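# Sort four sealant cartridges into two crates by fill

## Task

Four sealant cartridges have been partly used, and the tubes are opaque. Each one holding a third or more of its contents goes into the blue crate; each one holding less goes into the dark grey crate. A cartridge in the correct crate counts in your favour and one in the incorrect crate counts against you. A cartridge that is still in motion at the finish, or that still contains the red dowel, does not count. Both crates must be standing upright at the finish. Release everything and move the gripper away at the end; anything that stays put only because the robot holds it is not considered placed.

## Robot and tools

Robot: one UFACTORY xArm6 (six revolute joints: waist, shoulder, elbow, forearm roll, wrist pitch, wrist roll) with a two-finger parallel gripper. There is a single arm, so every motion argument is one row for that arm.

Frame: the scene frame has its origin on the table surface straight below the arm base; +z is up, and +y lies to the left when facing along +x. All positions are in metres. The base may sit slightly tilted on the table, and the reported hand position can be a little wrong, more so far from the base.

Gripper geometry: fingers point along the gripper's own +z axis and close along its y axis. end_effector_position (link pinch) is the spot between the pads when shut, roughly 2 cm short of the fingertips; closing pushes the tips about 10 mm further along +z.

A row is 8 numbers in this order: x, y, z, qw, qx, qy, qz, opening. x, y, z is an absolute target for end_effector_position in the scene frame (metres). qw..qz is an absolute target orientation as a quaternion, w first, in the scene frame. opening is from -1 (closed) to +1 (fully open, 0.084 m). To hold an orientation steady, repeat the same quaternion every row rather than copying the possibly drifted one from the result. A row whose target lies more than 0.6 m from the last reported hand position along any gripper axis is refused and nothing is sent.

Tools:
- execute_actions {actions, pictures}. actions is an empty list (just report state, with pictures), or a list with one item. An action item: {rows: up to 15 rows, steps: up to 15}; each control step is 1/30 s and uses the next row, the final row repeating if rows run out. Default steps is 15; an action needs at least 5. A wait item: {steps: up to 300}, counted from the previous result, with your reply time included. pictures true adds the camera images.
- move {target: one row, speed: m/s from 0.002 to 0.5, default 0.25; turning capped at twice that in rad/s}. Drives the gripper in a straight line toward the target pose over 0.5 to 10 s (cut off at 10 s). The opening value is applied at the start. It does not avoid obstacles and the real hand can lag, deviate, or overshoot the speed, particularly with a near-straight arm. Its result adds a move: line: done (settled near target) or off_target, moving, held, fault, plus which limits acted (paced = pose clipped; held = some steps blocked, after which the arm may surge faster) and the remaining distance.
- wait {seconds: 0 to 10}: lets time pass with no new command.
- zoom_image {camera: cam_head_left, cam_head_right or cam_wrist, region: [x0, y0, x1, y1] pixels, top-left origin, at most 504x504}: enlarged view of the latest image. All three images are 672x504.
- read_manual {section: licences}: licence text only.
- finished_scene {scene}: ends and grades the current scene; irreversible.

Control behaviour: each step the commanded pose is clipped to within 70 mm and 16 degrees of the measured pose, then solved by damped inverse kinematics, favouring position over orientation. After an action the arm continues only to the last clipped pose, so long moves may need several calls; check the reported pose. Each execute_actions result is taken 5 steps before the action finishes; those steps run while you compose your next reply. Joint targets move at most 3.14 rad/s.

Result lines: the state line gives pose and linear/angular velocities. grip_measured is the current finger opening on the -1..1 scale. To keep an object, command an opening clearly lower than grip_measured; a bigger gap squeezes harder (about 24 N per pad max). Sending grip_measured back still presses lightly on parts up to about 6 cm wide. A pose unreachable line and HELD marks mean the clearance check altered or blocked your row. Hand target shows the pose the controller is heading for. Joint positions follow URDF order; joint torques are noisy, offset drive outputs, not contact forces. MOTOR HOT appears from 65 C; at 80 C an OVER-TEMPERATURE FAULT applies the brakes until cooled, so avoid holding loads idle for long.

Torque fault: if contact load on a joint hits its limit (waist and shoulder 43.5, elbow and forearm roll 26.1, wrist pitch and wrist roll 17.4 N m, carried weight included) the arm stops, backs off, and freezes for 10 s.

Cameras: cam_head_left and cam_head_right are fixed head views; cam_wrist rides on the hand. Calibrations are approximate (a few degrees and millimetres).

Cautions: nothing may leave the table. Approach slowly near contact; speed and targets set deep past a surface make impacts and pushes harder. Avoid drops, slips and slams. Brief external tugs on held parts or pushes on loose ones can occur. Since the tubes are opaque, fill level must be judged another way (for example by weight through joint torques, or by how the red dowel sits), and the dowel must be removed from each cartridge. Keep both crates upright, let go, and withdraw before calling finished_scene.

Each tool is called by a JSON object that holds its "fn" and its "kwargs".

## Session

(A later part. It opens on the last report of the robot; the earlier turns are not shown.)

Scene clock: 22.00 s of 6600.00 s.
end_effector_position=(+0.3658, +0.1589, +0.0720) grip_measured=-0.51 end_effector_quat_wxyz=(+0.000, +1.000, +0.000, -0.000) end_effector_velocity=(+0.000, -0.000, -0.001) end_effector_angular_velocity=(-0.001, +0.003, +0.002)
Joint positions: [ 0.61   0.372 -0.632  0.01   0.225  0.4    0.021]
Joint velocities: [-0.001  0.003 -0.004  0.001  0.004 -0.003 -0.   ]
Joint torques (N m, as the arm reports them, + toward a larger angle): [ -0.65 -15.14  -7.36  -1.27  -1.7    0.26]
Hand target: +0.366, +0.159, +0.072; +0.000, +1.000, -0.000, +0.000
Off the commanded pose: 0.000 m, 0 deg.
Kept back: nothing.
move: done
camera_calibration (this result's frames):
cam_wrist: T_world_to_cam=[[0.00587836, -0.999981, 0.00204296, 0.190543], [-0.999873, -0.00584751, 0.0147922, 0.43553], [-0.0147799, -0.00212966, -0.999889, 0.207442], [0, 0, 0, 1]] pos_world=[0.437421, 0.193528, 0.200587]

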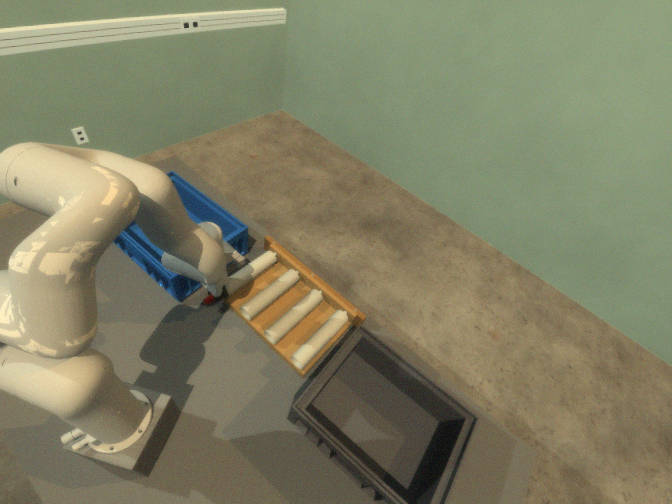

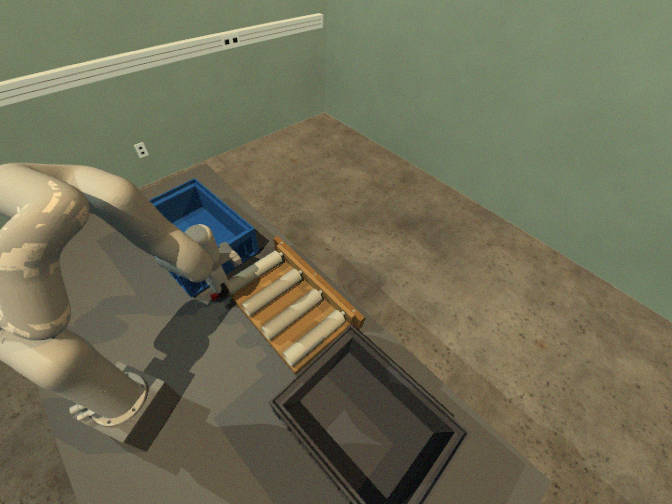

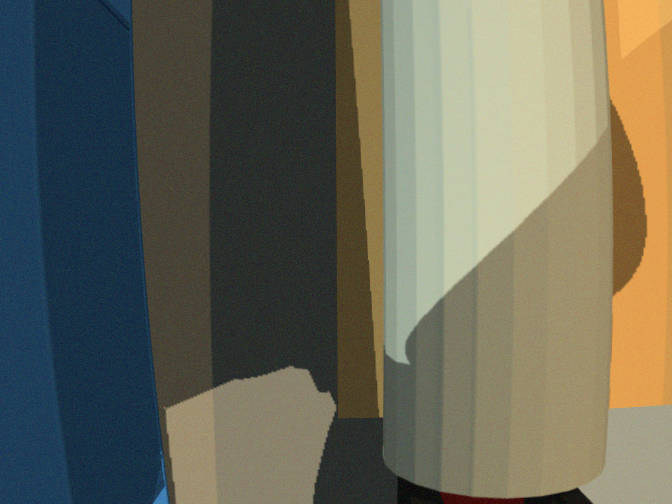

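{"fn": "move", "kwargs": {"target": [0.186, 0.159, 0.072, 0, 1, 0, 0, -1], "speed": 0.25}}

{"fn": "move", "kwargs": {"target": [0.186, 0.045, 0.072, 0, 1, 0, 0, -1], "speed": 0.2}}

Scene clock: 23.53 s of 6600.00 s.
end_effector_position=(+0.1862, +0.1602, +0.0717) grip_measured=-0.51 end_effector_quat_wxyz=(-0.001, +1.000, -0.000, -0.001) end_effector_velocity=(-0.003, -0.001, -0.000) end_effector_angular_velocity=(-0.005, -0.000, +0.002)
Joint positions: [ 0.948  0.151 -0.122  0.106 -0.064  0.642  0.021]
Joint velocities: [ 0.039 -0.003  0.006  0.085  0.    -0.048 -0.   ]
Joint torques (N m, as the arm reports them, + toward a larger angle): [-1.23 -8.98 -4.39 -1.56 -1.58  0.11]
Hand target: +0.186, +0.160, +0.072; -0.001, +1.000, -0.000, -0.001
Off the commanded pose: 0.001 m, 0 deg.
Kept back: nothing.
move: done
camera_calibration (this result's frames):
cam_wrist: T_world_to_cam=[[0.00546563, -0.999985, -0.000463226, 0.193163], [-0.999862, -0.00547224, 0.0157042, 0.255852], [-0.0157065, 0.000377329, -0.999877, 0.2043], [0, 0, 0, 1]] pos_world=[0.257969, 0.194483, 0.200346]

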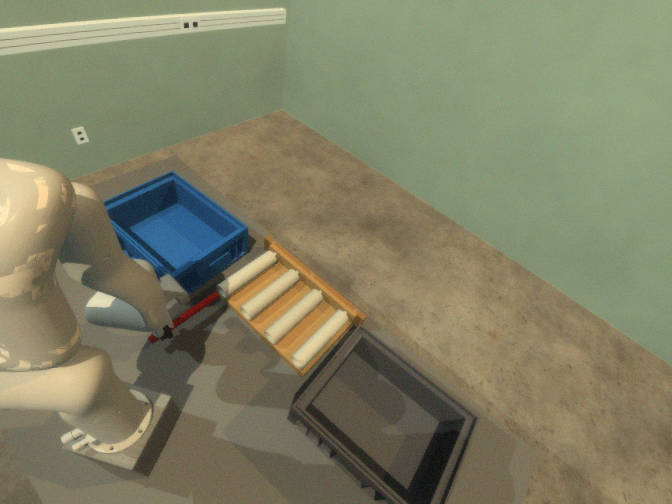

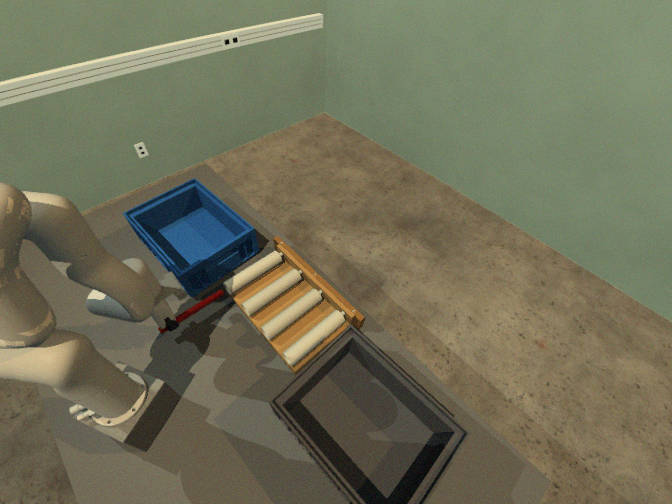

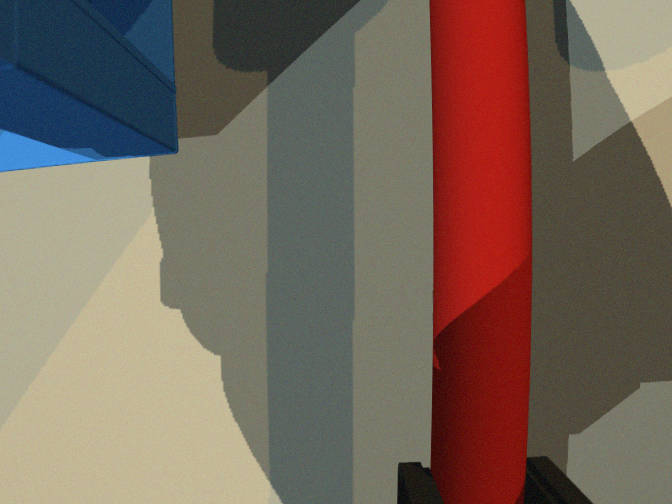

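Scene clock: 24.63 s of 6600.00 s.
end_effector_position=(+0.1861, +0.0446, +0.0719) grip_measured=-0.51 end_effector_quat_wxyz=(+0.002, +1.000, +0.000, +0.001) end_effector_velocity=(-0.001, -0.002, -0.000) end_effector_angular_velocity=(+0.022, +0.008, -0.002)
Joint positions: [ 0.42   0.106  0.044 -0.028 -0.185  0.247  0.021]
Joint velocities: [-0.101  0.     0.001 -0.145  0.002  0.043 -0.   ]
Joint torques (N m, as the arm reports them, + toward a larger angle): [-0.29 -7.27 -2.68 -0.36 -1.72  0.47]
Hand target: +0.186, +0.044, +0.072; +0.001, +1.000, +0.000, +0.000
Off the commanded pose: 0.000 m, 0 deg.
Kept back: nothing.
move: done
camera_calibration (this result's frames):
cam_wrist: T_world_to_cam=[[0.00621665, -0.999966, 0.00545587, 0.0769858], [-0.999893, -0.00614367, 0.0132943, 0.255322], [-0.0132604, -0.00553793, -0.999897, 0.204322], [0, 0, 0, 1]] pos_world=[0.257525, 0.0796833, 0.200487]

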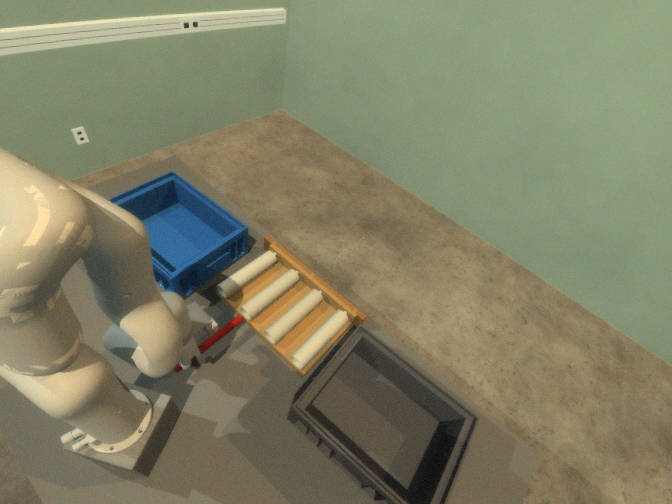

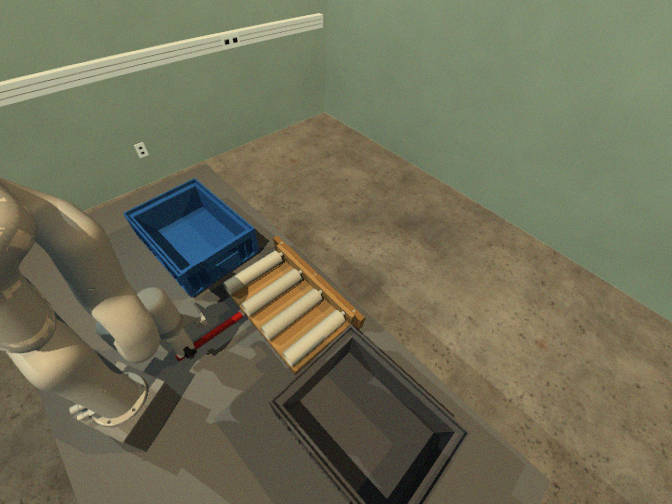

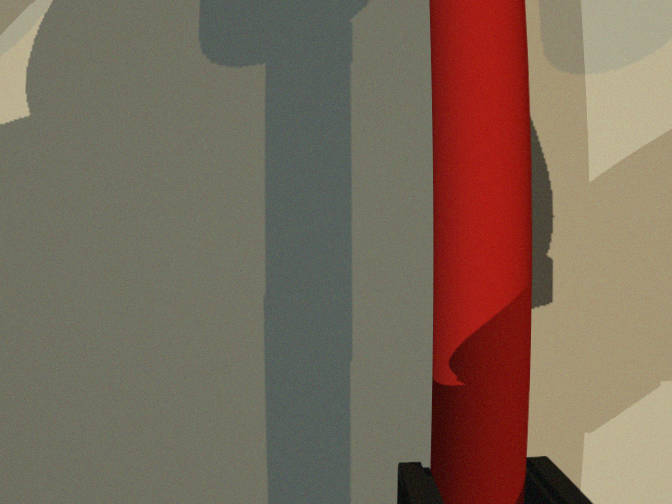

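Dowel unchanged in the grip; tube 1 is nearly empty. Probing tube 2.

{"fn": "move", "kwargs": {"target": [0.35, 0.045, 0.072, 0, 1, 0, 0, -1], "speed": 0.05}}

Scene clock: 28.47 s of 6600.00 s.
end_effector_position=(+0.3497, +0.0443, +0.0723) grip_measured=-0.51 end_effector_quat_wxyz=(+0.000, +1.000, +0.000, -0.000) end_effector_velocity=(+0.002, +0.000, +0.000) end_effector_angular_velocity=(+0.000, -0.001, +0.001)
Joint positions: [ 0.337  0.297 -0.472  0.08   0.143  0.058  0.021]
Joint velocities: [-0.001  0.003 -0.006 -0.     0.002 -0.001  0.   ]
Joint torques (N m, as the arm reports them, + toward a larger angle): [ -0.57 -13.23  -6.5   -1.03  -1.69   0.25]
Hand target: +0.350, +0.044, +0.072; +0.000, +1.000, +0.000, +0.000
Off the commanded pose: 0.001 m, 0 deg.
Kept back: nothing.
move: done
camera_calibration (this result's frames):
cam_wrist: T_world_to_cam=[[0.00590006, -0.99998, 0.00224264, 0.0760614], [-0.999872, -0.00586601, 0.0149009, 0.418765], [-0.0148874, -0.00233027, -0.999886, 0.207256], [0, 0, 0, 1]] pos_world=[0.421348, 0.0789993, 0.200822]

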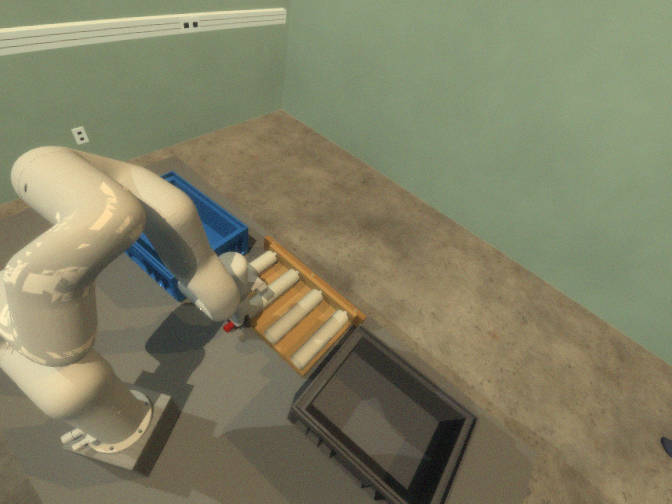

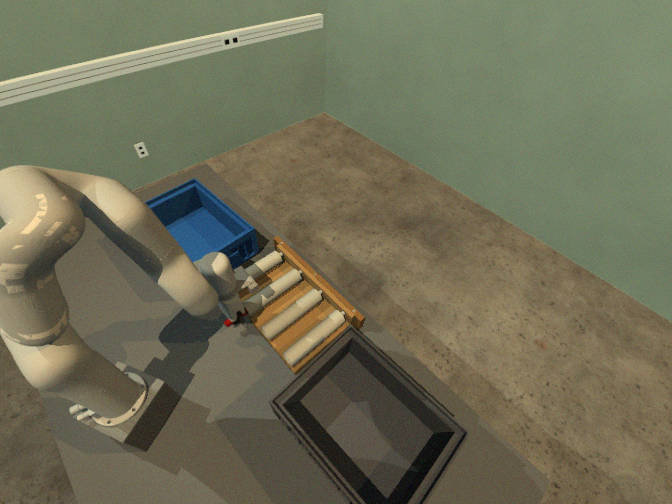

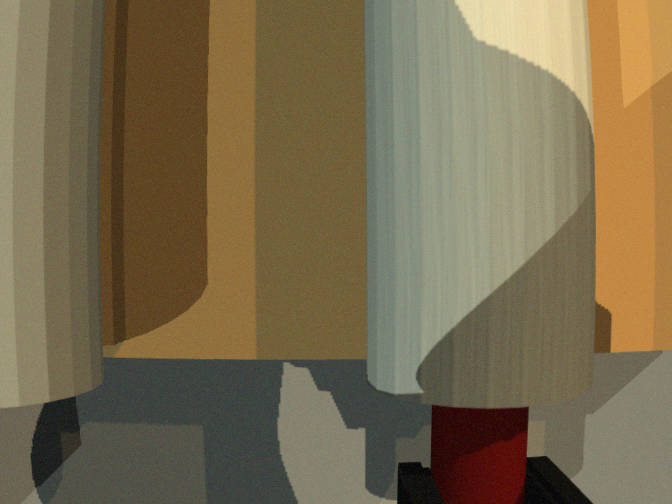

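{"fn": "move", "kwargs": {"target": [0.368, 0.045, 0.072, 0, 1, 0, 0, -1], "speed": 0.03}}

Scene clock: 29.60 s of 6600.00 s.
end_effector_position=(+0.3623, +0.0443, +0.0696) grip_measured=-0.52 end_effector_quat_wxyz=(+0.001, +1.000, +0.000, -0.007) end_effector_velocity=(+0.000, -0.000, +0.001) end_effector_angular_velocity=(-0.000, +0.006, +0.001)
Joint positions: [ 0.329  0.33  -0.528  0.069  0.18   0.062  0.021]
Joint velocities: [-0.001 -0.002 -0.005 -0.002  0.013 -0.    -0.   ]
Joint torques (N m, as the arm reports them, + toward a larger angle): [ -1.47 -20.62 -18.45  -1.05  -7.64   0.26]
Hand target: +0.368, +0.045, +0.072; +0.000, +1.000, -0.000, -0.000
Off the commanded pose: 0.006 m, 1 deg.
Kept back: nothing.
move: off_target
camera_calibration (this result's frames):
cam_wrist: T_world_to_cam=[[0.00598218, -0.999977, 0.00324819, 0.0759314], [-0.999584, -0.00588817, 0.0282197, 0.430351], [-0.0281999, -0.00341566, -0.999596, 0.209619], [0, 0, 0, 1]] pos_world=[0.435629, 0.0791796, 0.197143]

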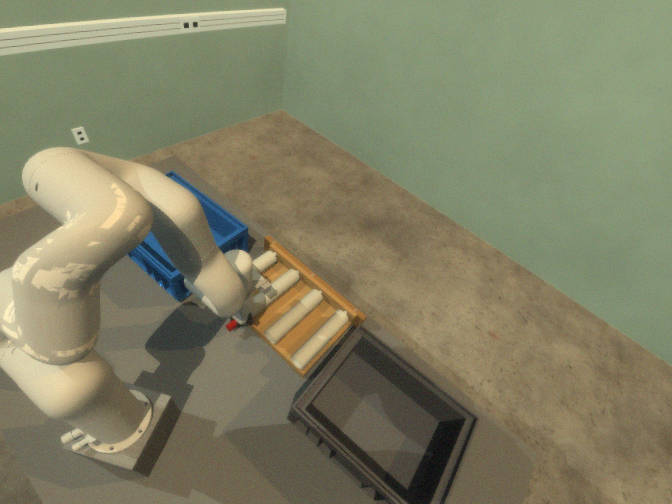

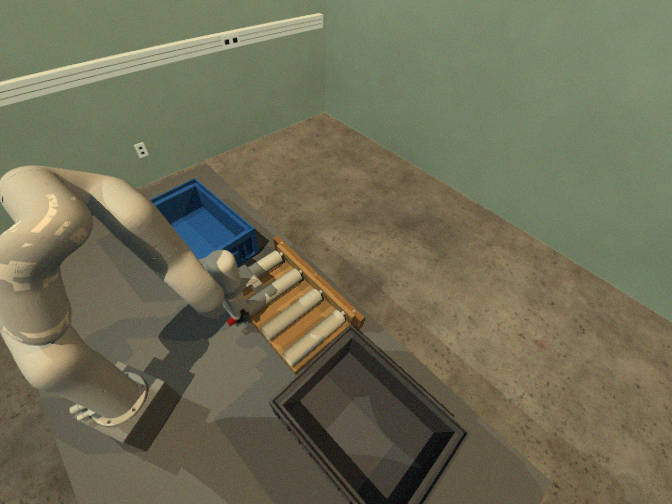

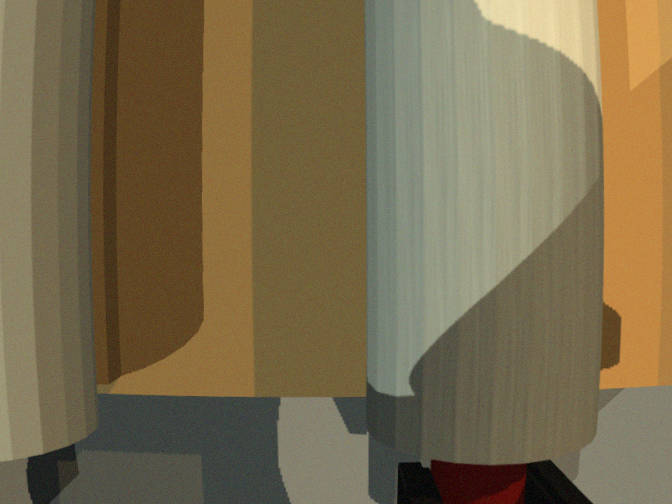

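{"fn": "move", "kwargs": {"target": [0.186, 0.045, 0.072, 0, 1, 0, 0, -1], "speed": 0.25}}

Scene clock: 31.20 s of 6600.00 s.
end_effector_position=(+0.1865, +0.0458, +0.0717) grip_measured=-0.52 end_effector_quat_wxyz=(+0.001, +1.000, -0.000, +0.000) end_effector_velocity=(-0.002, -0.001, +0.000) end_effector_angular_velocity=(+0.014, +0.002, +0.001)
Joint positions: [ 0.416  0.109  0.041 -0.043 -0.184  0.259  0.021]
Joint velocities: [-0.054 -0.002  0.007 -0.085 -0.006  0.029  0.   ]
Joint torques (N m, as the arm reports them, + toward a larger angle): [-0.27 -6.96 -2.87 -0.64 -1.67  0.27]
Hand target: +0.186, +0.046, +0.072; +0.000, +1.000, +0.000, +0.000
Off the commanded pose: 0.001 m, 0 deg.
Kept back: nothing.
move: done
camera_calibration (this result's frames):
cam_wrist: T_world_to_cam=[[0.00560051, -0.99998, 0.0030352, 0.0784934], [-0.999887, -0.00555751, 0.0139942, 0.255631], [-0.013977, -0.00311323, -0.999897, 0.204141], [0, 0, 0, 1]] pos_world=[0.258016, 0.0805481, 0.200305]

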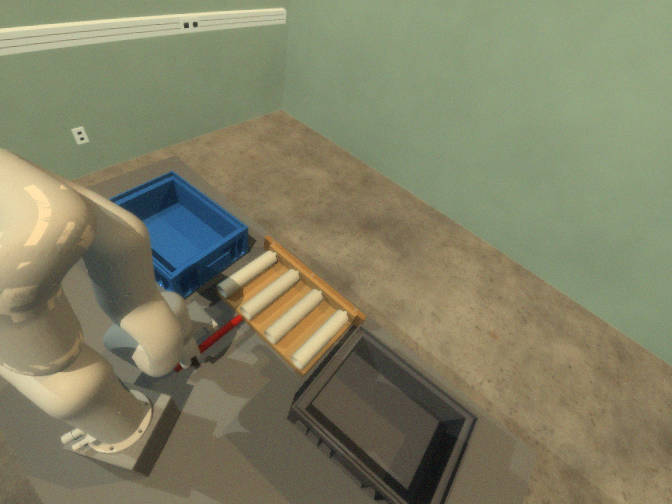

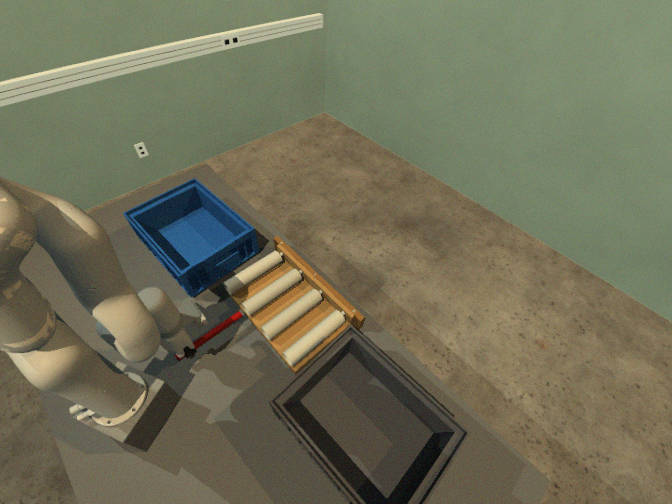

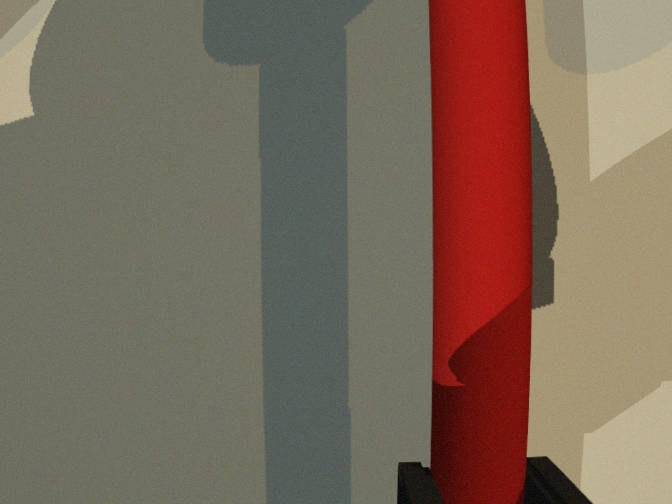

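{"fn": "zoom_image", "kwargs": {"camera": "cam_head_left", "region": [160, 270, 300, 380]}}

Region (160, 270, 300, 380) of cam_head_left's 672x504 image, scaled by 3.600, with more detail than that image has; it fills the top 396 rows of this view, and the rest is white.

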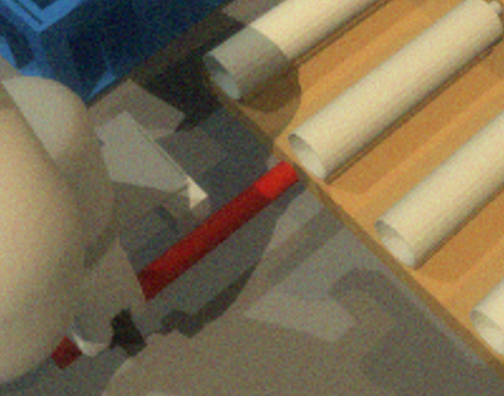

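{"fn": "move", "kwargs": {"target": [0.19, 0.045, 0.054, 0, 1, 0, 0, -1], "speed": 0.08}}

{"fn": "move", "kwargs": {"target": [0.222, 0.045, 0.054, 0, 1, 0, 0, -1], "speed": 0.025}}

Scene clock: 33.90 s of 6600.00 s.
end_effector_position=(+0.1900, +0.0450, +0.0540) grip_measured=-0.52 end_effector_quat_wxyz=(-0.000, +1.000, +0.000, +0.000) end_effector_velocity=(+0.000, +0.000, -0.001) end_effector_angular_velocity=(+0.000, -0.003, -0.001)
Joint positions: [ 0.412  0.268 -0.007 -0.032 -0.295  0.243  0.021]
Joint velocities: [ 0.001  0.01  -0.002  0.002 -0.011  0.     0.   ]
Joint torques (N m, as the arm reports them, + toward a larger angle): [-0.9  -8.3  -1.46 -0.82 -1.79  0.33]
Hand target: +0.190, +0.045, +0.054; -0.000, +1.000, -0.000, -0.000
Off the commanded pose: 0.000 m, 0 deg.
Kept back: nothing.
move: done
camera_calibration (this result's frames):
cam_wrist: T_world_to_cam=[[0.00586346, -0.999981, 0.00180257, 0.0777752], [-0.999875, -0.00583639, 0.0146732, 0.259379], [-0.0146624, -0.00188839, -0.999891, 0.186598], [0, 0, 0, 1]] pos_world=[0.261627, 0.0796399, 0.182631]

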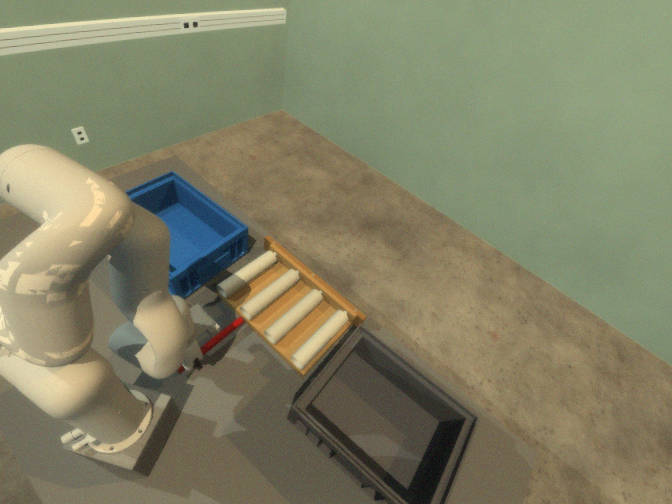

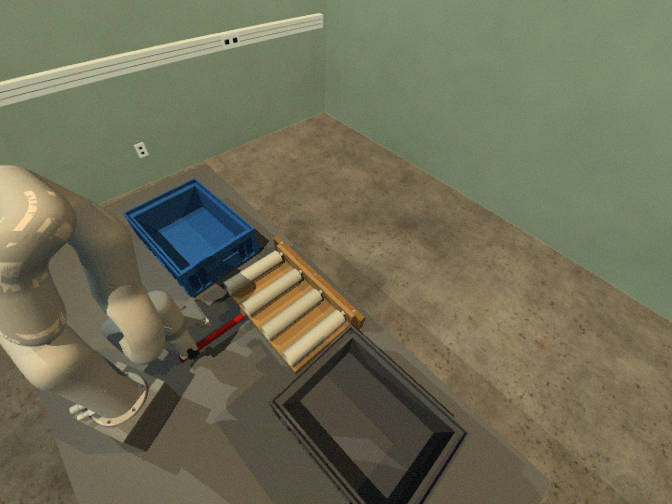

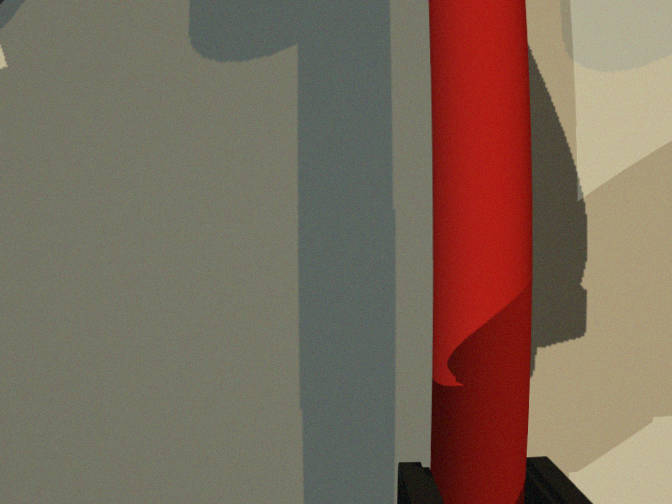

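Scene clock: 35.50 s of 6600.00 s.
end_effector_position=(+0.2188, +0.0442, +0.0535) grip_measured=-0.52 end_effector_quat_wxyz=(+0.001, +1.000, -0.000, -0.004) end_effector_velocity=(+0.001, +0.000, +0.000) end_effector_angular_velocity=(+0.001, -0.002, +0.002)
Joint positions: [ 0.374  0.262 -0.091 -0.052 -0.197  0.225  0.021]
Joint velocities: [-0.001 -0.    -0.001 -0.002 -0.    -0.001 -0.   ]
Joint torques (N m, as the arm reports them, + toward a larger angle): [ -1.9  -15.32 -13.59   0.24  -7.03   0.41]
Hand target: +0.222, +0.045, +0.054; +0.000, +1.000, +0.000, +0.000
Off the commanded pose: 0.003 m, 0 deg.
Kept back: nothing.
move: done
camera_calibration (this result's frames):
cam_wrist: T_world_to_cam=[[0.00580407, -0.999977, 0.00348296, 0.0767406], [-0.999743, -0.00572628, 0.0219449, 0.287732], [-0.0219244, -0.00360944, -0.999753, 0.188148], [0, 0, 0, 1]] pos_world=[0.291337, 0.0790656, 0.18152]

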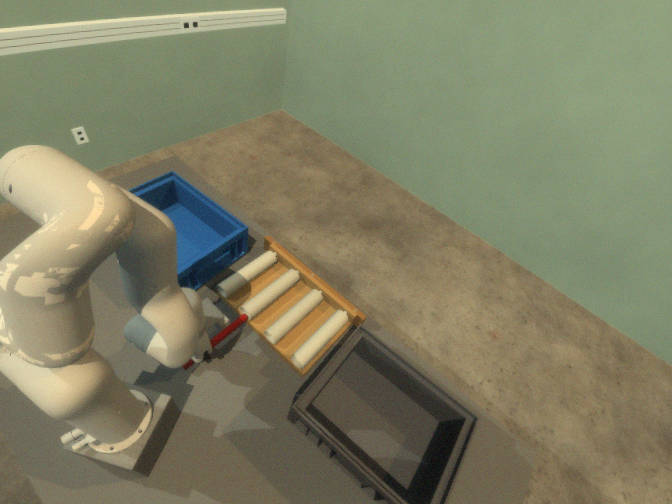

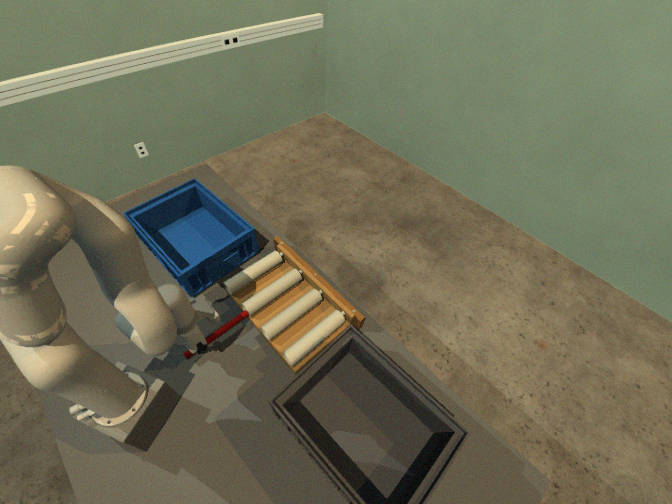

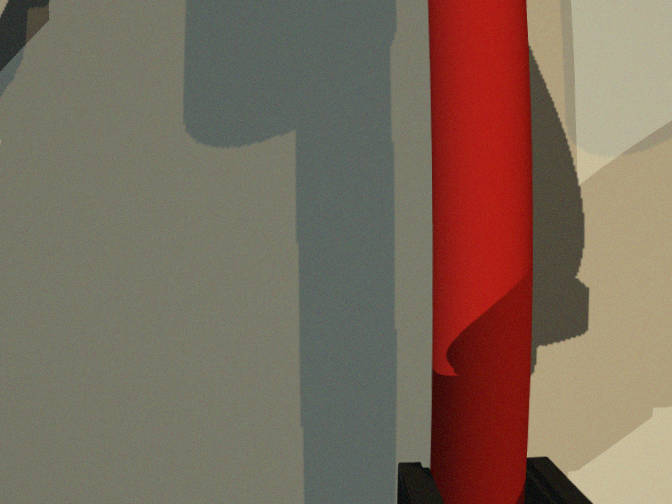

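{"fn": "zoom_image", "kwargs": {"camera": "cam_head_left", "region": [170, 230, 310, 380]}}

{"fn": "zoom_image", "kwargs": {"camera": "cam_head_right", "region": [170, 230, 310, 380]}}

Region (170, 230, 310, 380) of cam_head_left's 672x504 image, scaled by 3.360, with more detail than that image has; it fills the left 470 columns of this view, and the rest is white.

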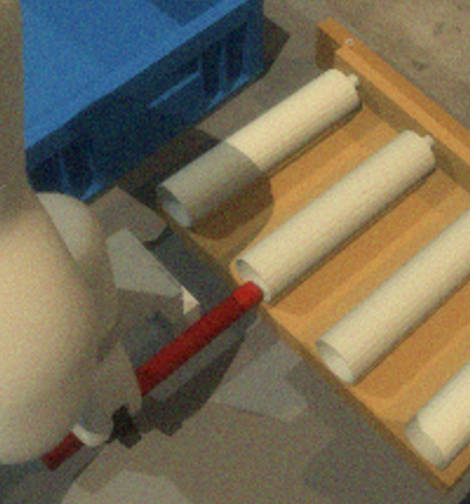

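Region (170, 230, 310, 380) of cam_head_right's 672x504 image, scaled by 3.360, with more detail than that image has; it fills the left 470 columns of this view, and the rest is white.

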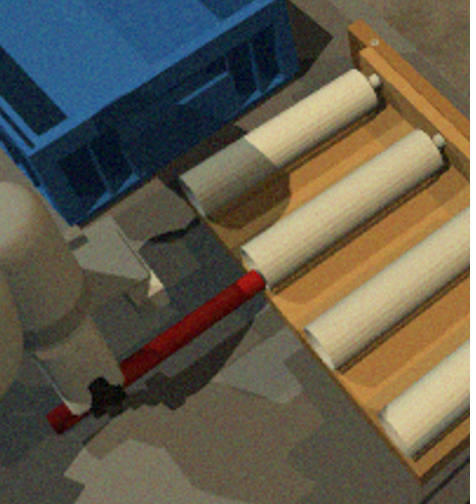

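{"fn": "move", "kwargs": {"target": [0.19, 0.0, 0.072, 0, 1, 0, 0, -1], "speed": 0.15}}

{"fn": "move", "kwargs": {"target": [0.195, -0.068, 0.072, 0, 1, 0, 0, -1], "speed": 0.15}}

Scene clock: 38.33 s of 6600.00 s.
end_effector_position=(+0.1902, -0.0002, +0.0720) grip_measured=-0.52 end_effector_quat_wxyz=(+0.001, +1.000, +0.000, +0.000) end_effector_velocity=(-0.003, -0.001, +0.000) end_effector_angular_velocity=(+0.004, +0.008, -0.002)
Joint positions: [ 0.147  0.109  0.045 -0.091 -0.185  0.036  0.021]
Joint velocities: [-0.023 -0.007  0.005 -0.03   0.01   0.009  0.   ]
Joint torques (N m, as the arm reports them, + toward a larger angle): [-0.66 -6.88 -2.75 -1.   -1.73  0.32]
Hand target: +0.190, -0.000, +0.072; +0.000, +1.000, +0.000, +0.000
Off the commanded pose: 0.000 m, 0 deg.
Kept back: nothing.
move: done
camera_calibration (this result's frames):
cam_wrist: T_world_to_cam=[[0.00607673, -0.999977, 0.00290267, 0.0324608], [-0.999883, -0.00603543, 0.0140327, 0.259096], [-0.0140148, -0.0029876, -0.999897, 0.204362], [0, 0, 0, 1]] pos_world=[0.261732, 0.0346344, 0.200611]

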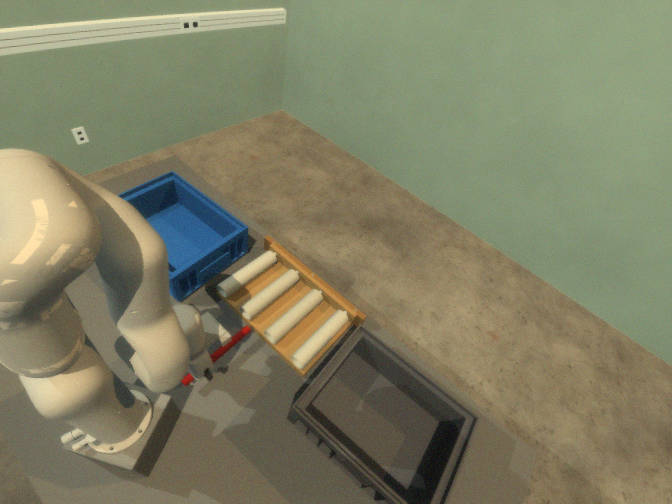

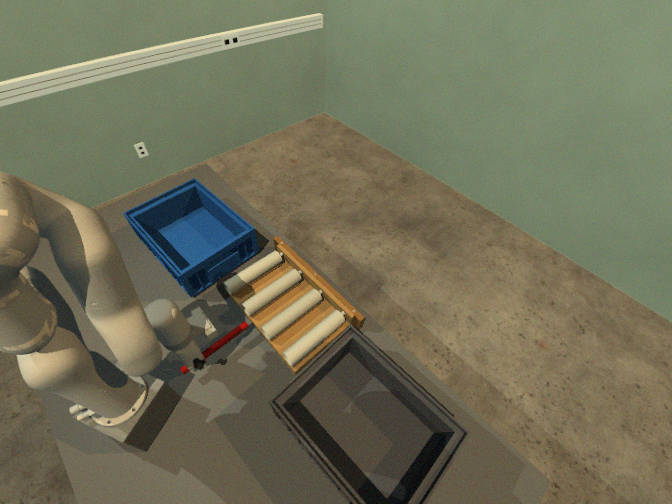

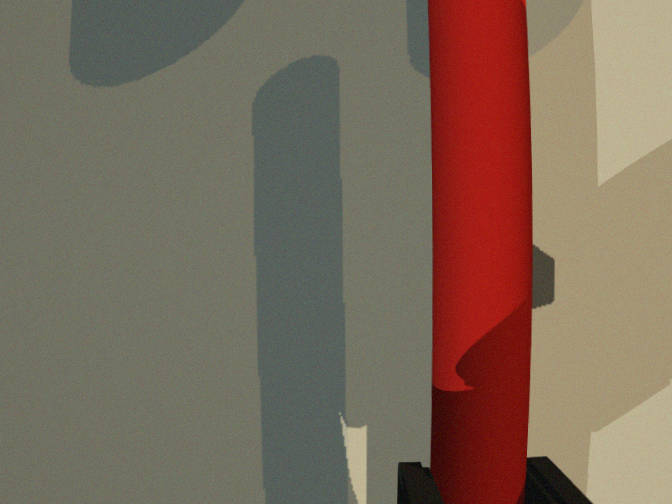

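Scene clock: 39.27 s of 6600.00 s.
end_effector_position=(+0.1945, -0.0683, +0.0720) grip_measured=-0.52 end_effector_quat_wxyz=(+0.001, +1.000, +0.000, -0.000) end_effector_velocity=(+0.001, -0.002, +0.000) end_effector_angular_velocity=(+0.015, -0.004, +0.001)
Joint positions: [-0.223  0.128 -0.011 -0.174 -0.141 -0.251  0.021]
Joint velocities: [-0.076  0.004 -0.01  -0.135  0.008  0.057 -0.   ]
Joint torques (N m, as the arm reports them, + toward a larger angle): [-0.1  -7.87 -3.27 -0.82 -1.6   0.16]
Hand target: +0.195, -0.069, +0.072; +0.001, +1.000, +0.000, -0.000
Off the commanded pose: 0.001 m, 0 deg.
Kept back: nothing.
move: done
camera_calibration (this result's frames):
cam_wrist: T_world_to_cam=[[0.00625225, -0.999969, 0.0048536, -0.0359326], [-0.999863, -0.00617701, 0.015365, 0.262908], [-0.0153345, -0.004949, -0.99987, 0.204358], [0, 0, 0, 1]] pos_world=[0.266231, -0.0332961, 0.200467]

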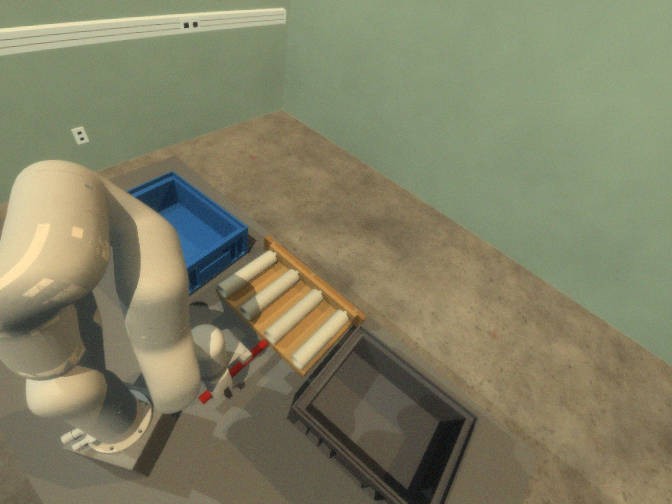

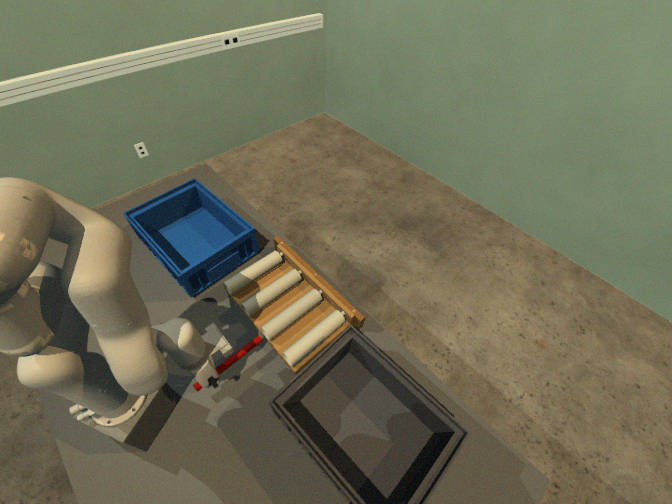

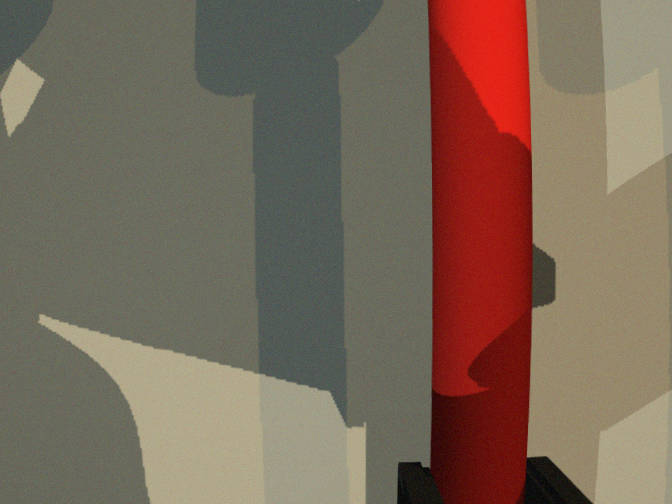

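{"fn": "zoom_image", "kwargs": {"camera": "cam_head_left", "region": [200, 230, 380, 390]}}

Region (200, 230, 380, 390) of cam_head_left's 672x504 image, scaled by 2.800, with more detail than that image has.

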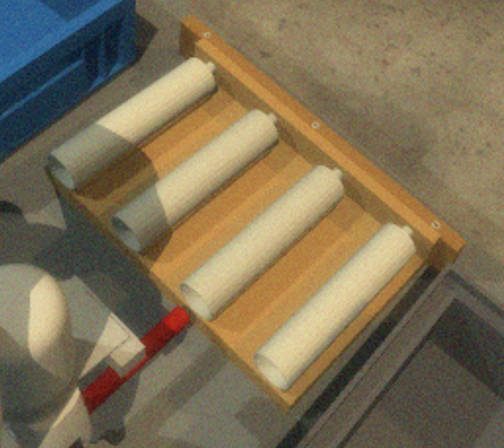

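{"fn": "execute_actions", "kwargs": {"actions": [{"rows":[[0.197,-0.068,0.072,0,1,0,0,-1],[0.200,-0.068,0.072,0,1,0,0,-1],[0.203,-0.068,0.072,0,1,0,0,-1],[0.206,-0.068,0.072,0,1,0,0,-1],[0.209,-0.068,0.072,0,1,0,0,-1],[0.212,-0.068,0.072,0,1,0,0,-1],[0.214,-0.068,0.072,0,1,0,0,-1],[0.216,-0.068,0.072,0,1,0,0,-1],[0.218,-0.068,0.072,0,1,0,0,-1],[0.220,-0.068,0.072,0,1,0,0,-1],[0.222,-0.068,0.072,0,1,0,0,-1],[0.224,-0.068,0.072,0,1,0,0,-1],[0.226,-0.068,0.072,0,1,0,0,-1],[0.228,-0.068,0.072,0,1,0,0,-1],[0.230,-0.068,0.072,0,1,0,0,-1]],"steps":15}], "pictures": true}}

Scene clock: 40.27 s of 6600.00 s.
end_effector_position=(+0.2131, -0.0683, +0.0725) grip_measured=-0.52 end_effector_quat_wxyz=(+0.002, +1.000, +0.000, +0.001) end_effector_velocity=(+0.064, +0.001, -0.001) end_effector_angular_velocity=(-0.009, +0.006, -0.000)
Joint positions: [-0.205  0.139 -0.063 -0.225 -0.104 -0.181  0.021]
Joint velocities: [ 0.074  0.061 -0.195 -0.166  0.134  0.242 -0.   ]
Joint torques (N m, as the arm reports them, + toward a larger angle): [-1.45 -7.04 -3.25 -1.12 -1.76  0.48]
Steps of this call (steps 1 to 20: nothing new was sent; steps 21 to 30: the first 10 steps of this action). Readings (end_effector_position):
21: (+0.1947, -0.0686, +0.0720)
22: (+0.1950, -0.0684, +0.0720)
24: (+0.1977, -0.0681, +0.0720)
28: (+0.2082, -0.0682, +0.0725)
30: the state above
camera_calibration (this result's frames):
cam_wrist: T_world_to_cam=[[0.00653879, -0.999956, 0.00666156, -0.0361505], [-0.999895, -0.00645193, 0.0129776, 0.281641], [-0.012934, -0.00674572, -0.999894, 0.204523], [0, 0, 0, 1]] pos_world=[0.284493, -0.0329522, 0.201087]

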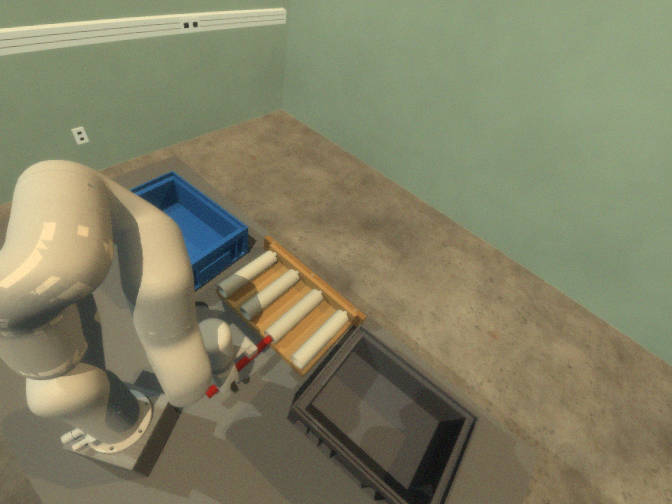

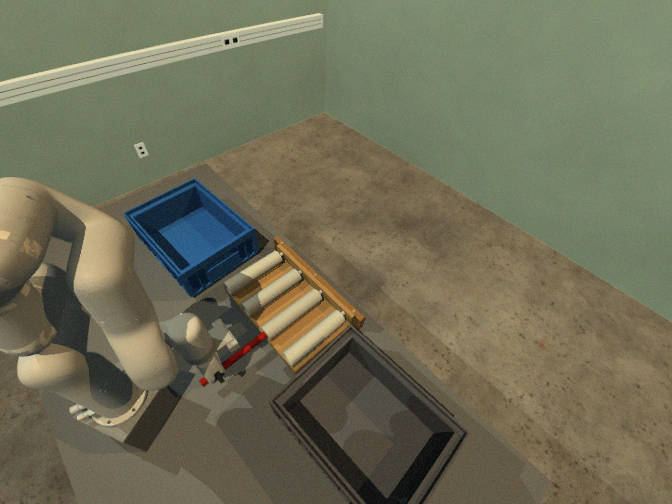

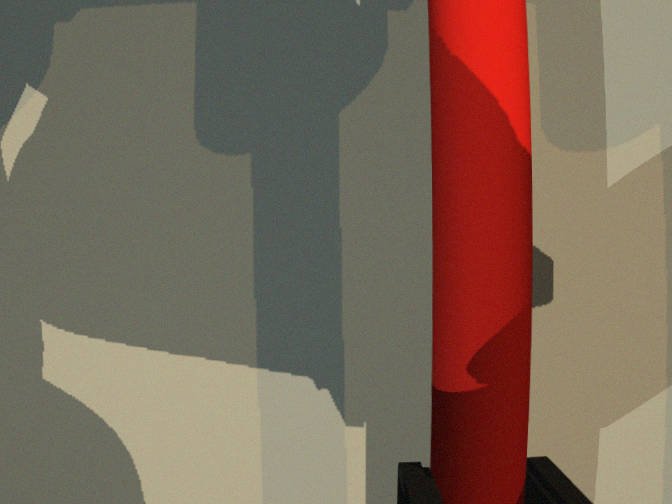

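{"fn": "execute_actions", "kwargs": {"actions": [{"rows":[[0.232,-0.068,0.072,0,1,0,0,-1],[0.234,-0.068,0.072,0,1,0,0,-1],[0.236,-0.068,0.072,0,1,0,0,-1],[0.238,-0.068,0.072,0,1,0,0,-1],[0.240,-0.068,0.072,0,1,0,0,-1],[0.242,-0.068,0.072,0,1,0,0,-1],[0.244,-0.068,0.072,0,1,0,0,-1],[0.246,-0.068,0.072,0,1,0,0,-1],[0.248,-0.068,0.072,0,1,0,0,-1],[0.250,-0.068,0.072,0,1,0,0,-1],[0.252,-0.068,0.072,0,1,0,0,-1],[0.254,-0.068,0.072,0,1,0,0,-1],[0.256,-0.068,0.072,0,1,0,0,-1],[0.258,-0.068,0.072,0,1,0,0,-1],[0.260,-0.068,0.072,0,1,0,0,-1]],"steps":15}]}}

Scene clock: 41.13 s of 6600.00 s.
end_effector_position=(+0.2435, -0.0682, +0.0722) grip_measured=-0.52 end_effector_quat_wxyz=(+0.006, +1.000, +0.000, +0.001) end_effector_velocity=(+0.058, +0.001, -0.000) end_effector_angular_velocity=(-0.026, -0.007, +0.002)
Joint positions: [-0.183  0.173 -0.156 -0.336 -0.05  -0.047  0.021]
Joint velocities: [ 0.066  0.068 -0.175 -0.157  0.093  0.223 -0.   ]
Joint torques (N m, as the arm reports them, + toward a larger angle): [-0.57 -9.45 -4.78 -0.92 -1.8   0.23]
Off your previous action's commanded pose: 0.007 m, 0 deg at its last step (step 5 of this call).
Steps of this call (steps 1 to 5: the last 5 steps of your previous action; steps 6 to 16: nothing new was sent; steps 17 to 26: the first 10 steps of this action). Readings (end_effector_position):
17: (+0.2296, -0.0681, +0.0723)
18: (+0.2299, -0.0681, +0.0722)
20: (+0.2320, -0.0680, +0.0720)
24: (+0.2396, -0.0682, +0.0722)
26: the state above

{"fn": "execute_actions", "kwargs": {"actions": [{"rows":[[0.262,-0.068,0.072,0,1,0,0,-1],[0.264,-0.068,0.072,0,1,0,0,-1],[0.266,-0.068,0.072,0,1,0,0,-1],[0.268,-0.068,0.072,0,1,0,0,-1],[0.270,-0.068,0.072,0,1,0,0,-1],[0.272,-0.068,0.072,0,1,0,0,-1],[0.274,-0.068,0.072,0,1,0,0,-1],[0.276,-0.068,0.072,0,1,0,0,-1],[0.278,-0.068,0.072,0,1,0,0,-1],[0.280,-0.068,0.072,0,1,0,0,-1],[0.282,-0.068,0.072,0,1,0,0,-1],[0.284,-0.068,0.072,0,1,0,0,-1],[0.286,-0.068,0.072,0,1,0,0,-1],[0.288,-0.068,0.072,0,1,0,0,-1],[0.290,-0.068,0.072,0,1,0,0,-1]],"steps":15}]}}

Scene clock: 80.33 s of 6600.00 s.
end_effector_position=(+0.2736, -0.0680, +0.0720) grip_measured=-0.52 end_effector_quat_wxyz=(+0.014, +1.000, +0.000, +0.004) end_effector_velocity=(+0.058, +0.001, +0.000) end_effector_angular_velocity=(-0.029, -0.009, -0.000)
Joint positions: [-0.134  0.209 -0.243 -0.352 -0.007  0.019  0.021]
Joint velocities: [ 0.129  0.066 -0.162  0.129  0.083  0.     0.   ]
Joint torques (N m, as the arm reports them, + toward a larger angle): [ -0.76 -10.09  -4.59  -0.62  -1.86   0.2 ]
Off your previous action's commanded pose: 0.007 m, 1 deg at its last step (step 5 of this call).
Steps of this call (steps 1 to 5: the last 5 steps of your previous action; steps 6 to 90: nothing new was sent; then 35.87 s passed at rest; steps 91 to 100: the first 10 steps of this action). Readings (end_effector_position):
91: (+0.2598, -0.0680, +0.0721)
92: (+0.2602, -0.0680, +0.0720)
94: (+0.2623, -0.0679, +0.0718)
98: (+0.2697, -0.0680, +0.0720)
100: the state above

{"fn": "execute_actions", "kwargs": {"actions": [{"rows":[[0.292,-0.068,0.072,0,1,0,0,-1],[0.294,-0.068,0.072,0,1,0,0,-1],[0.296,-0.068,0.072,0,1,0,0,-1],[0.298,-0.068,0.072,0,1,0,0,-1],[0.300,-0.068,0.072,0,1,0,0,-1],[0.302,-0.068,0.072,0,1,0,0,-1],[0.304,-0.068,0.072,0,1,0,0,-1],[0.306,-0.068,0.072,0,1,0,0,-1],[0.308,-0.068,0.072,0,1,0,0,-1],[0.310,-0.068,0.072,0,1,0,0,-1],[0.312,-0.068,0.072,0,1,0,0,-1],[0.314,-0.068,0.072,0,1,0,0,-1],[0.316,-0.068,0.072,0,1,0,0,-1],[0.318,-0.068,0.072,0,1,0,0,-1],[0.320,-0.068,0.072,0,1,0,0,-1]],"steps":15}]}}

Scene clock: 80.93 s of 6600.00 s.
end_effector_position=(+0.3031, -0.0677, +0.0721) grip_measured=-0.52 end_effector_quat_wxyz=(+0.017, +1.000, -0.000, +0.003) end_effector_velocity=(+0.058, +0.001, +0.001) end_effector_angular_velocity=(+0.005, +0.015, -0.003)
Joint positions: [-0.055  0.243 -0.329 -0.192  0.046 -0.062  0.021]
Joint velocities: [ 0.156  0.071 -0.183  0.432  0.128 -0.273  0.   ]
Joint torques (N m, as the arm reports them, + toward a larger angle): [ -0.67 -11.38  -5.49  -0.99  -1.86   0.5 ]
Off your previous action's commanded pose: 0.007 m, 2 deg at its last step (step 5 of this call).
Steps of this call (steps 1 to 5: the last 5 steps of your previous action; steps 6 to 8: nothing new was sent; steps 9 to 18: the first 10 steps of this action). Readings (end_effector_position):
9: (+0.2889, -0.0678, +0.0722)
10: (+0.2895, -0.0678, +0.0721)
12: (+0.2916, -0.0677, +0.0719)
16: (+0.2992, -0.0677, +0.0721)
18: the state above

{"fn": "execute_actions", "kwargs": {"actions": [{"rows":[[0.322,-0.068,0.072,0,1,0,0,-1],[0.324,-0.068,0.072,0,1,0,0,-1],[0.326,-0.068,0.072,0,1,0,0,-1],[0.328,-0.068,0.072,0,1,0,0,-1],[0.330,-0.068,0.072,0,1,0,0,-1],[0.332,-0.068,0.072,0,1,0,0,-1],[0.334,-0.068,0.072,0,1,0,0,-1],[0.336,-0.068,0.072,0,1,0,0,-1],[0.338,-0.068,0.072,0,1,0,0,-1],[0.340,-0.068,0.072,0,1,0,0,-1],[0.342,-0.068,0.072,0,1,0,0,-1],[0.344,-0.068,0.072,0,1,0,0,-1],[0.345,-0.068,0.072,0,1,0,0,-1],[0.346,-0.068,0.072,0,1,0,0,-1],[0.347,-0.068,0.072,0,1,0,0,-1]],"steps":15}]}}

Scene clock: 81.53 s of 6600.00 s.
end_effector_position=(+0.3332, -0.0676, +0.0723) grip_measured=-0.52 end_effector_quat_wxyz=(+0.006, +1.000, -0.000, -0.001) end_effector_velocity=(+0.061, -0.001, +0.000) end_effector_angular_velocity=(+0.057, -0.001, +0.001)
Joint positions: [ 0.013  0.285 -0.434  0.076  0.12  -0.261  0.021]
Joint velocities: [ 0.072  0.092 -0.215  0.367  0.135 -0.293  0.   ]
Joint torques (N m, as the arm reports them, + toward a larger angle): [ -1.33 -13.18  -6.09  -1.09  -1.86   0.21]
Off your previous action's commanded pose: 0.007 m, 2 deg at its last step (step 5 of this call).
Steps of this call (steps 1 to 5: the last 5 steps of your previous action; steps 6 to 8: nothing new was sent; steps 9 to 18: the first 10 steps of this action). Readings (end_effector_position):
9: (+0.3189, -0.0674, +0.0724)
10: (+0.3194, -0.0674, +0.0723)
12: (+0.3213, -0.0675, +0.0720)
16: (+0.3291, -0.0676, +0.0722)
18: the state above


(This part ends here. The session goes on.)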